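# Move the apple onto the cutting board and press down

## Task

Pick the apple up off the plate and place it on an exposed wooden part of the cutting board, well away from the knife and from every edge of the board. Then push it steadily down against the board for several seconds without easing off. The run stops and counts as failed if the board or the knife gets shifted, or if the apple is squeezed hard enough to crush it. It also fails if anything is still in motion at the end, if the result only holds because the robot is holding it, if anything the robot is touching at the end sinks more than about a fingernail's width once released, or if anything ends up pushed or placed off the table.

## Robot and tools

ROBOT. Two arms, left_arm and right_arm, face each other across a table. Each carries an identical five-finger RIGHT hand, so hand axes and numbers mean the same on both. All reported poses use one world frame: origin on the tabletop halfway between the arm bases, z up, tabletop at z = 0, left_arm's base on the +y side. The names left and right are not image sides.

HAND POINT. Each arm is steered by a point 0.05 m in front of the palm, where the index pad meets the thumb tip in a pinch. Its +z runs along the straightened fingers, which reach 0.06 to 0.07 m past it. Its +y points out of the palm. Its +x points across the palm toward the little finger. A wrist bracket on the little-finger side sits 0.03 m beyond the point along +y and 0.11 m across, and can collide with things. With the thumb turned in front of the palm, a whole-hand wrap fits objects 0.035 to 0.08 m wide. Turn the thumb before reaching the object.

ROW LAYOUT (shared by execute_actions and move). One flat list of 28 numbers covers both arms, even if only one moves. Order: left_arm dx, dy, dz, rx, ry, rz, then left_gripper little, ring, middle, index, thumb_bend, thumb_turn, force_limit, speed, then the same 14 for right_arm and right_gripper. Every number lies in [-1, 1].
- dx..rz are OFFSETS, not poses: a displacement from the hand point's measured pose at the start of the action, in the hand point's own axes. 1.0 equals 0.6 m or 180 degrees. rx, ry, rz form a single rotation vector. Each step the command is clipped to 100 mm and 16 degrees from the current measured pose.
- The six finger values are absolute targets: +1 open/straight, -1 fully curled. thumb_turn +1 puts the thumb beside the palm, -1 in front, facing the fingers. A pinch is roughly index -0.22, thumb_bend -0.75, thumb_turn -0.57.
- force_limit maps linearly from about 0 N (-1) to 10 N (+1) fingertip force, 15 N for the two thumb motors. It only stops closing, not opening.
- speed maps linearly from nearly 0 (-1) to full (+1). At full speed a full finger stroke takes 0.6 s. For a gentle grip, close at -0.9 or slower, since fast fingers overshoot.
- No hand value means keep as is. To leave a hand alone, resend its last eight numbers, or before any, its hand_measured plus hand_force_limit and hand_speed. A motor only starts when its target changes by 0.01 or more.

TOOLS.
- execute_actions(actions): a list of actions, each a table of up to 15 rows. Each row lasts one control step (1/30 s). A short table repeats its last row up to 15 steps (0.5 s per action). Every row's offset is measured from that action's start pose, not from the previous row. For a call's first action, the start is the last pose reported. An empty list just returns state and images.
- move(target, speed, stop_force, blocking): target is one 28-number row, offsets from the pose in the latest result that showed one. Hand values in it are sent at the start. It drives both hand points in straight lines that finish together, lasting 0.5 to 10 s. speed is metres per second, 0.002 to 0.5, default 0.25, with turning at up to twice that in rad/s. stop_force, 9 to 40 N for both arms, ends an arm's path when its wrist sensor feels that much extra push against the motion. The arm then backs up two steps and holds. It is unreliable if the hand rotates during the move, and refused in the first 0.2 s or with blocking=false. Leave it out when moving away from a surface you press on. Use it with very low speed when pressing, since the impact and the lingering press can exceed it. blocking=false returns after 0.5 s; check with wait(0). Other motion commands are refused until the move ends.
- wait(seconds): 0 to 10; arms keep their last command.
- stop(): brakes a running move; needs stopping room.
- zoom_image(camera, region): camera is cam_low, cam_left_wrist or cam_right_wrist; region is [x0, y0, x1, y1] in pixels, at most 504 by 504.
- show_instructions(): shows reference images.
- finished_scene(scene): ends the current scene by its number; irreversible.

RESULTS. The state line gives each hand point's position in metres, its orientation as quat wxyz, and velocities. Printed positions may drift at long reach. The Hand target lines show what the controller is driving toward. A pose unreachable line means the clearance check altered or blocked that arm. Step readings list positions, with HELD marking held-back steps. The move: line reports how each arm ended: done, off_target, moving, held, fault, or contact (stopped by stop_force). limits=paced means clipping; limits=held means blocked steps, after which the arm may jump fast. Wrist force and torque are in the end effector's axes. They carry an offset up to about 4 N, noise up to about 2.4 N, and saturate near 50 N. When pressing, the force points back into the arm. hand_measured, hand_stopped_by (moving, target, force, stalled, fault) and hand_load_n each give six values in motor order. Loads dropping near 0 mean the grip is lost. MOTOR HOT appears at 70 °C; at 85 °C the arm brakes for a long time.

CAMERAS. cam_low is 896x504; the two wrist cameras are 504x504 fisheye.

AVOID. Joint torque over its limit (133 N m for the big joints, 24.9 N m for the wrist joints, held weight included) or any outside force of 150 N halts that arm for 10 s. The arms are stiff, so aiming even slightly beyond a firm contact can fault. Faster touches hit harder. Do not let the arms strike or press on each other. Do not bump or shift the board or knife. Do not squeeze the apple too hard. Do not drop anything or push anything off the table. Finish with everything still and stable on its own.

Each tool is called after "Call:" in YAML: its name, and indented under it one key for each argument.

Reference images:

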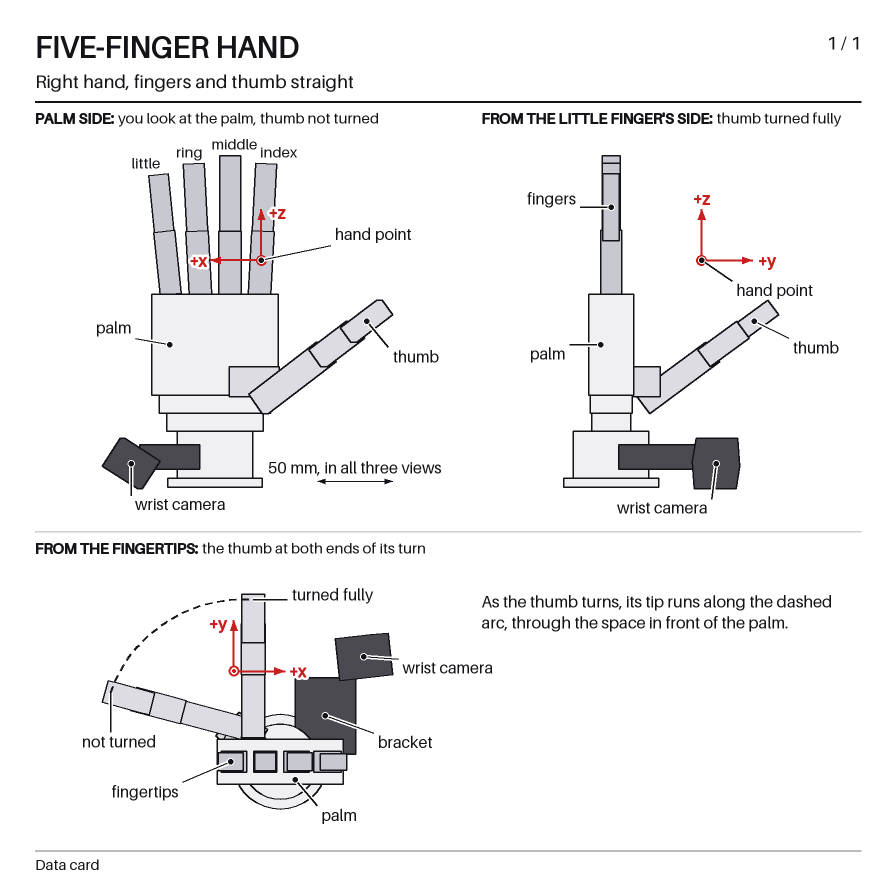

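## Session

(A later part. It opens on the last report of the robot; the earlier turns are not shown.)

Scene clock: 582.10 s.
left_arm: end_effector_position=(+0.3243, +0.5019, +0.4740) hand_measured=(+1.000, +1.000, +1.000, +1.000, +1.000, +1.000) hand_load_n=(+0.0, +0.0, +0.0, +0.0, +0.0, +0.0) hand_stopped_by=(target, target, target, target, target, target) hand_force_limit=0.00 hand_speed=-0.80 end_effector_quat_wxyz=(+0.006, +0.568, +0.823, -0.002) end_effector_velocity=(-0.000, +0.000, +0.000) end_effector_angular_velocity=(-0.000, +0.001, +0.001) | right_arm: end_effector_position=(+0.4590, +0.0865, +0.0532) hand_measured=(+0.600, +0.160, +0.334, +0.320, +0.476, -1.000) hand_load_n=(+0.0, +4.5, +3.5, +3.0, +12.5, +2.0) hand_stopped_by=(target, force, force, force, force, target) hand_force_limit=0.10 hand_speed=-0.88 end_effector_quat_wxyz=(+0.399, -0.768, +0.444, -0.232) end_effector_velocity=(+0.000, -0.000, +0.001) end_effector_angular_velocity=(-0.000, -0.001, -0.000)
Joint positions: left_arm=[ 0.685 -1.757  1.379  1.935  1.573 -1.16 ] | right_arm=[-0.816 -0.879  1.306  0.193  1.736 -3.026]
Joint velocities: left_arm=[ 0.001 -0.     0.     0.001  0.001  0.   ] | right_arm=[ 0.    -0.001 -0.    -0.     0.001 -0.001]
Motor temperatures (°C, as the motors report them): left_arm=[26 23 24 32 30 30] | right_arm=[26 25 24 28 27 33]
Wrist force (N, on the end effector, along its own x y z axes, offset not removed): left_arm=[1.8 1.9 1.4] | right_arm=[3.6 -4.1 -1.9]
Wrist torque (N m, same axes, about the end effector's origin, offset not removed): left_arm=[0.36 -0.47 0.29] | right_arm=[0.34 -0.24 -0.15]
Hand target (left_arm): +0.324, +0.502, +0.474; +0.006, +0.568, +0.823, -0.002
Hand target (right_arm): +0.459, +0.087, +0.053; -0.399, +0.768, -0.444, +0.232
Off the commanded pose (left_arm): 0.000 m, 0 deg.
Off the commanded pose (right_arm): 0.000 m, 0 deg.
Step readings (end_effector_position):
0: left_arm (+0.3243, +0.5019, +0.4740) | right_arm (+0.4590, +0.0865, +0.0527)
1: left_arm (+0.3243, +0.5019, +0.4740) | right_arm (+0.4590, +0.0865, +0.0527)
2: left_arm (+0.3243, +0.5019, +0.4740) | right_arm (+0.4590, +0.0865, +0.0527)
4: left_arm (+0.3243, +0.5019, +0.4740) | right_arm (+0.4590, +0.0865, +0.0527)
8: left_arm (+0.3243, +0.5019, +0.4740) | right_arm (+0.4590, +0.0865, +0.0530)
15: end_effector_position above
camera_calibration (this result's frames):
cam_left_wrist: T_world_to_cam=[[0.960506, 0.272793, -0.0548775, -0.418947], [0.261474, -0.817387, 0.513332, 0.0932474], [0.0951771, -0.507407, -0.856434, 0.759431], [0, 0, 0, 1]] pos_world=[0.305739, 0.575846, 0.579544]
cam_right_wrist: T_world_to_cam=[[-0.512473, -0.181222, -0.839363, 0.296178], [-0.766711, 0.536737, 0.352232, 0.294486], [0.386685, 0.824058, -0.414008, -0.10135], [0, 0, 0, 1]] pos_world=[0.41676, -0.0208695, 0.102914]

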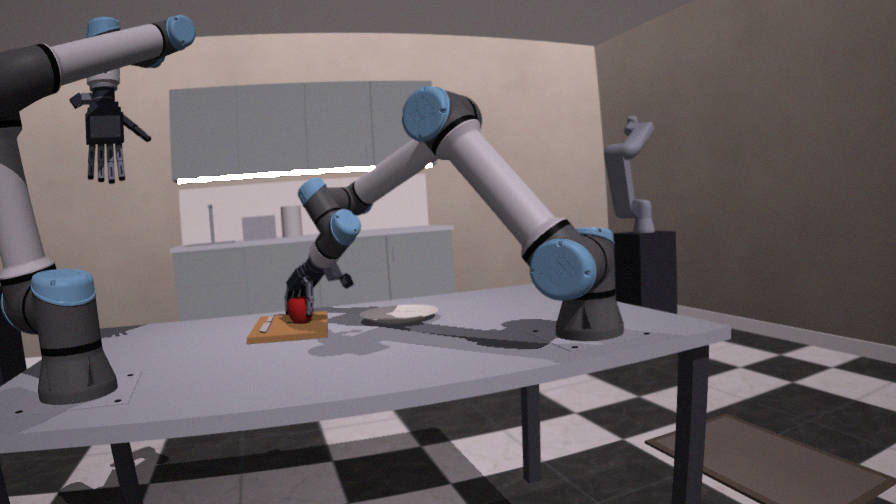

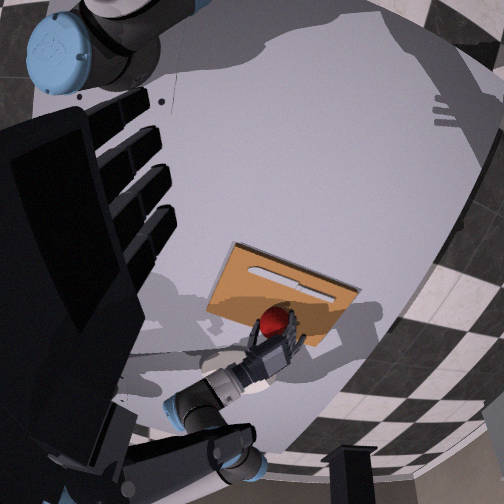

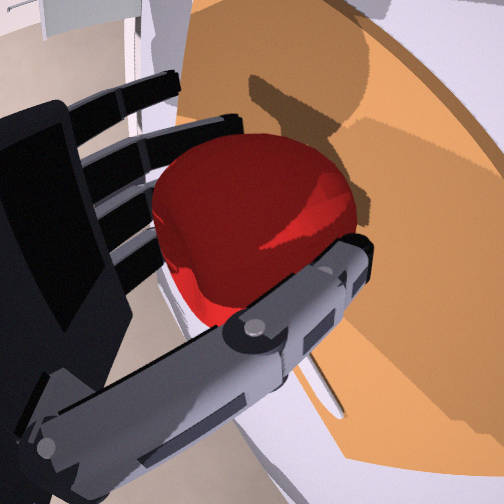

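Call:
execute_actions:
  actions:
    - [[0,0,0,0,0,0, 1,1,1,1,1,1,0,-0.8, 0,0,0,0,0,0, 0.7,0.3,0.45,0.45,0.6,-1,0.1,-0.75]]
    - [[0,0,0,0,0,0, 1,1,1,1,1,1,0,-0.8, 0,0,0,0,0,0, 0.7,0.7,0.7,0.7,1,-1,0.1,-0.4]]
    - [[0,0,0,0,0,0, 1,1,1,1,1,1,0,-0.8, 0,0,0,0,0,0, 0.7,0.7,0.7,0.7,1,-1,0.1,-0.4]]

Call:
zoom_image:
  camera: "cam_low"
  region: [230, 230, 360, 350]

Scene clock: 591.30 s.
left_arm: end_effector_position=(+0.3243, +0.5019, +0.4740) hand_measured=(+1.000, +1.000, +1.000, +1.000, +1.000, +1.000) hand_load_n=(+0.0, +0.0, +0.0, +0.0, +0.0, +0.0) hand_stopped_by=(target, target, target, target, target, target) hand_force_limit=0.00 hand_speed=-0.80 end_effector_quat_wxyz=(+0.006, +0.568, +0.823, -0.002) end_effector_velocity=(-0.000, +0.000, -0.000) end_effector_angular_velocity=(+0.000, +0.001, +0.001) | right_arm: end_effector_position=(+0.4590, +0.0865, +0.0532) hand_measured=(+0.700, +0.700, +0.700, +0.700, +1.000, -1.000) hand_load_n=(+0.0, +0.0, +0.0, +0.0, +0.0, +0.0) hand_stopped_by=(target, target, target, target, target, target) hand_force_limit=0.10 hand_speed=-0.40 end_effector_quat_wxyz=(+0.399, -0.768, +0.444, -0.232) end_effector_velocity=(-0.000, +0.001, +0.000) end_effector_angular_velocity=(+0.001, -0.000, +0.001)
Joint positions: left_arm=[ 0.685 -1.757  1.379  1.935  1.573 -1.16 ] | right_arm=[-0.816 -0.879  1.306  0.193  1.736 -3.026]
Joint velocities: left_arm=[0.001 0.    0.    0.    0.    0.   ] | right_arm=[ 0.    -0.    -0.001 -0.001 -0.001 -0.   ]
Motor temperatures (°C, as the motors report them): left_arm=[26 23 24 32 30 30] | right_arm=[26 25 24 28 27 33]
Wrist force (N, on the end effector, along its own x y z axes, offset not removed): left_arm=[-1.0 1.5 2.8] | right_arm=[0.7 2.2 0.1]
Wrist torque (N m, same axes, about the end effector's origin, offset not removed): left_arm=[0.24 0.16 -0.02] | right_arm=[0.43 -0.07 -0.08]
Hand target (left_arm): +0.324, +0.502, +0.474; +0.006, +0.568, +0.823, -0.002
Hand target (right_arm): +0.459, +0.087, +0.053; -0.399, +0.768, -0.444, +0.232
Off the commanded pose (left_arm): 0.000 m, 0 deg.
Off the commanded pose (right_arm): 0.000 m, 0 deg.
Step readings (end_effector_position; steps 1 to 15: 1st action; 16 to 30: 2nd action; 31 to 45: 3rd action):
0: left_arm (+0.3243, +0.5019, +0.4740) | right_arm (+0.4590, +0.0865, +0.0533)
1: left_arm (+0.3243, +0.5019, +0.4740) | right_arm (+0.4590, +0.0865, +0.0533)
2: left_arm (+0.3243, +0.5019, +0.4740) | right_arm (+0.4590, +0.0865, +0.0533)
4: left_arm (+0.3243, +0.5019, +0.4740) | right_arm (+0.4590, +0.0865, +0.0533)
8: left_arm (+0.3243, +0.5019, +0.4740) | right_arm (+0.4590, +0.0865, +0.0533)
15: left_arm (+0.3243, +0.5019, +0.4740) | right_arm (+0.4590, +0.0865, +0.0532)
16: left_arm (+0.3243, +0.5019, +0.4740) | right_arm (+0.4590, +0.0865, +0.0532)
17: left_arm (+0.3243, +0.5019, +0.4740) | right_arm (+0.4590, +0.0865, +0.0532)
19: left_arm (+0.3243, +0.5019, +0.4740) | right_arm (+0.4590, +0.0865, +0.0532)
23: left_arm (+0.3243, +0.5019, +0.4740) | right_arm (+0.4590, +0.0865, +0.0532)
30: left_arm (+0.3243, +0.5019, +0.4740) | right_arm (+0.4590, +0.0865, +0.0532)
31: left_arm (+0.3243, +0.5019, +0.4740) | right_arm (+0.4590, +0.0865, +0.0532)
32: left_arm (+0.3243, +0.5019, +0.4740) | right_arm (+0.4590, +0.0865, +0.0532)
34: left_arm (+0.3243, +0.5019, +0.4740) | right_arm (+0.4590, +0.0865, +0.0532)
38: left_arm (+0.3243, +0.5019, +0.4740) | right_arm (+0.4590, +0.0865, +0.0532)
45: end_effector_position above
camera_calibration (this result's frames):
cam_left_wrist: T_world_to_cam=[[0.960506, 0.272793, -0.0548776, -0.418947], [0.261475, -0.817387, 0.513332, 0.0932475], [0.0951771, -0.507407, -0.856434, 0.759431], [0, 0, 0, 1]] pos_world=[0.305739, 0.575846, 0.579544]
cam_right_wrist: T_world_to_cam=[[-0.512406, -0.181176, -0.839414, 0.296212], [-0.766748, 0.536699, 0.35221, 0.294473], [0.3867, 0.824093, -0.413924, -0.101353], [0, 0, 0, 1]] pos_world=[0.41676, -0.0208524, 0.102976]

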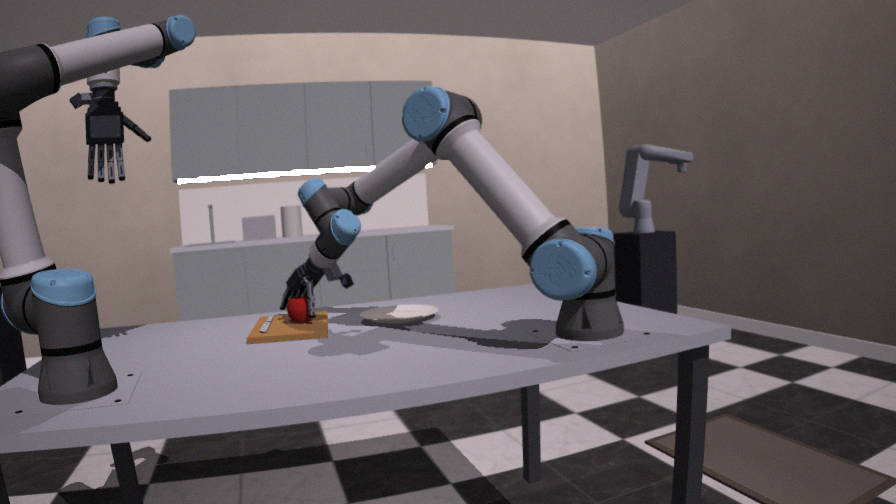

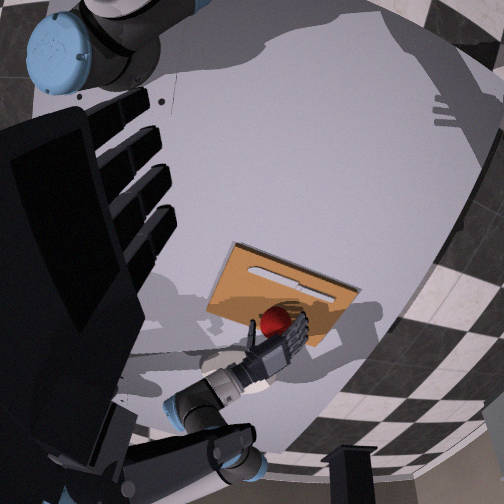

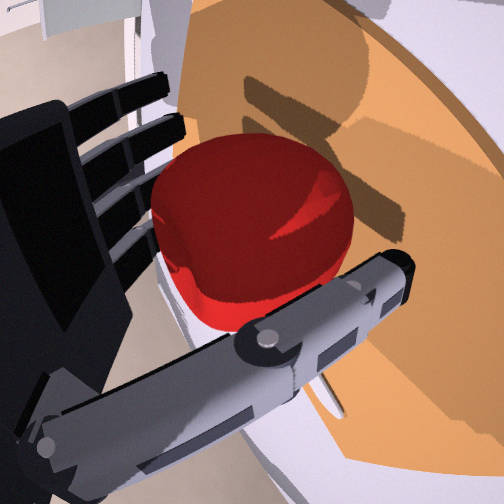

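Region (230, 230, 360, 350) of cam_low's 896x504 image, scaled by 3.877, with more detail than that image has; it fills the top 465 rows of this view, and the rest is white.

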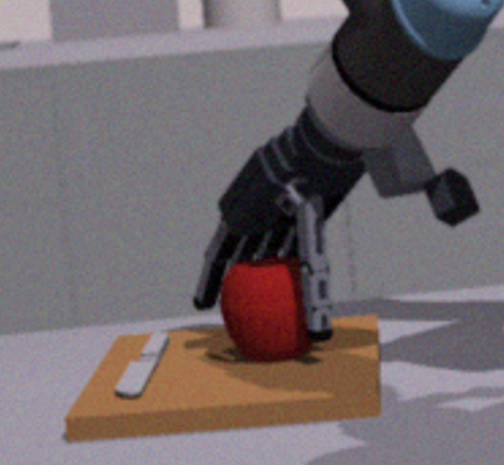

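Call:
move:
  target: [0,0,0,0,0,0, 1,1,1,1,1,1,0,-0.8, 0,-0.150,-0.105,0,0,0, 0.7,0.7,0.7,0.7,1,-1,0.1,-0.4]
  speed: 0.12

Call:
zoom_image:
  camera: "cam_left_wrist"
  region: [170, 200, 400, 400]

Call:
zoom_image:
  camera: "cam_low"
  region: [230, 230, 360, 350]

Scene clock: 599.70 s.
left_arm: end_effector_position=(+0.3243, +0.5019, +0.4740) hand_measured=(+1.000, +1.000, +1.000, +1.000, +1.000, +1.000) hand_load_n=(+0.0, +0.0, +0.0, +0.0, +0.0, +0.0) hand_stopped_by=(target, target, target, target, target, target) hand_force_limit=0.00 hand_speed=-0.80 end_effector_quat_wxyz=(+0.006, +0.568, +0.823, -0.002) end_effector_velocity=(-0.000, +0.000, +0.000) end_effector_angular_velocity=(+0.000, -0.000, +0.001) | right_arm: end_effector_position=(+0.4589, +0.0865, +0.1630) hand_measured=(+0.700, +0.700, +0.700, +0.700, +1.000, -1.000) hand_load_n=(+0.0, +0.0, +0.0, +0.0, +0.0, +0.0) hand_stopped_by=(target, target, target, target, target, target) hand_force_limit=0.10 hand_speed=-0.40 end_effector_quat_wxyz=(+0.399, -0.768, +0.444, -0.232) end_effector_velocity=(-0.000, +0.000, +0.002) end_effector_angular_velocity=(-0.000, -0.000, +0.000)
Joint positions: left_arm=[ 0.685 -1.757  1.379  1.935  1.573 -1.16 ] | right_arm=[-0.816 -0.963  1.153  0.43   1.736 -3.026]
Joint velocities: left_arm=[ 0.    -0.001  0.     0.001 -0.    -0.001] | right_arm=[ 0.001 -0.    -0.004  0.004  0.    -0.   ]
Motor temperatures (°C, as the motors report them): left_arm=[26 23 24 32 30 30] | right_arm=[26 25 24 28 27 33]
Wrist force (N, on the end effector, along its own x y z axes, offset not removed): left_arm=[0.8 -3.3 1.5] | right_arm=[0.3 1.5 0.4]
Wrist torque (N m, same axes, about the end effector's origin, offset not removed): left_arm=[-0.48 -0.36 -0.06] | right_arm=[0.32 -0.06 -0.11]
Hand target (left_arm): +0.324, +0.502, +0.474; +0.006, +0.568, +0.823, -0.002
Hand target (right_arm): +0.459, +0.086, +0.163; -0.399, +0.768, -0.444, +0.232
Off the commanded pose (left_arm): 0.000 m, 0 deg.
Off the commanded pose (right_arm): 0.000 m, 0 deg.
move: done
camera_calibration (this result's frames):
cam_left_wrist: T_world_to_cam=[[0.960506, 0.272793, -0.0548776, -0.418947], [0.261474, -0.817387, 0.513332, 0.0932476], [0.0951769, -0.507407, -0.856434, 0.759431], [0, 0, 0, 1]] pos_world=[0.305739, 0.575846, 0.579544]
cam_right_wrist: T_world_to_cam=[[-0.512396, -0.181176, -0.83942, 0.388243], [-0.766817, 0.536562, 0.35227, 0.255784], [0.386578, 0.824183, -0.413861, -0.0558254], [0, 0, 0, 1]] pos_world=[0.416655, -0.0208936, 0.21269]

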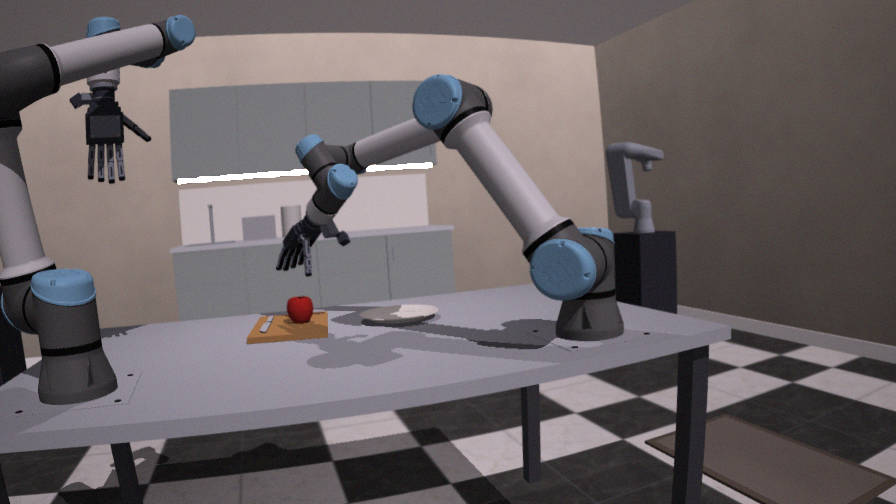

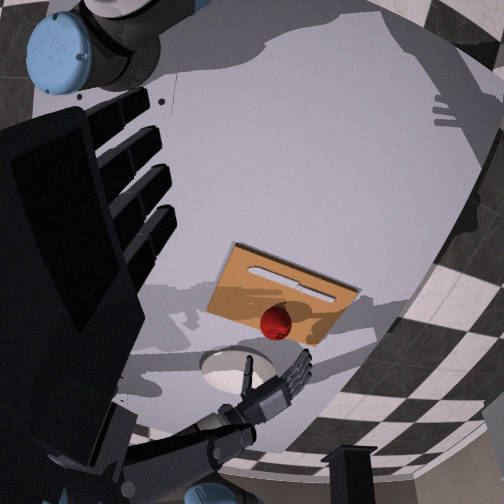

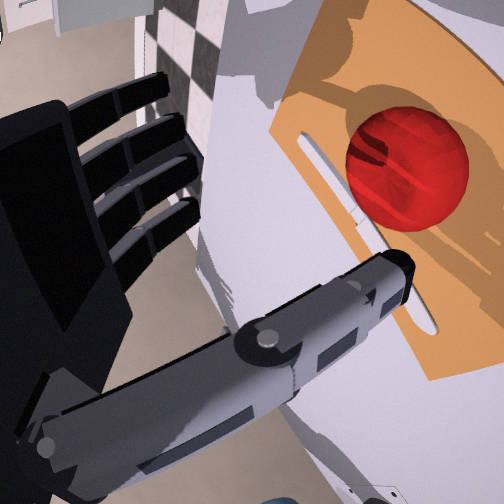

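Region (170, 200, 400, 400) of cam_left_wrist's 504x504 image, scaled by 2.191, with more detail than that image has; it fills the top 438 rows of this view, and the rest is white.

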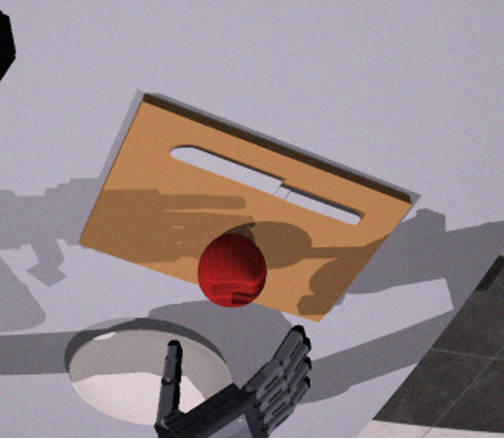

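Region (230, 230, 360, 350) of cam_low's 896x504 image, scaled by 3.877, with more detail than that image has; it fills the top 465 rows of this view, and the rest is white.

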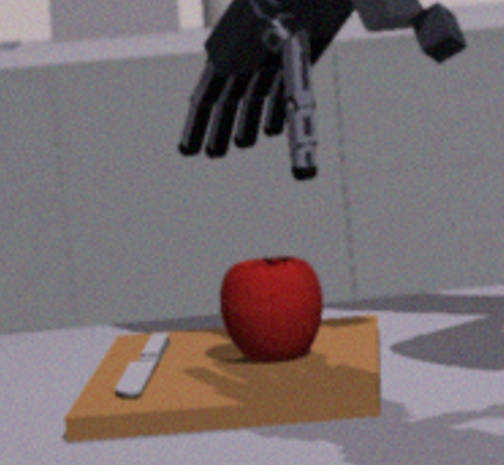

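Call:
zoom_image:
  camera: "cam_right_wrist"
  region: [254, 0, 504, 250]

Region (254, 0, 504, 250) of cam_right_wrist's 504x504 image, scaled by 2.016, with more detail than that image has.

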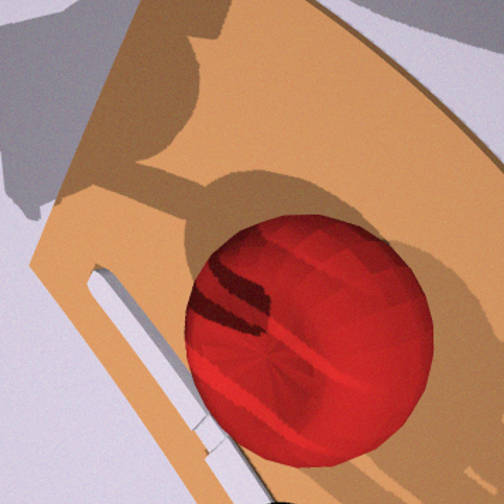

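Call:
finished_scene:
  scene: 1

The scene is finished: the task was done.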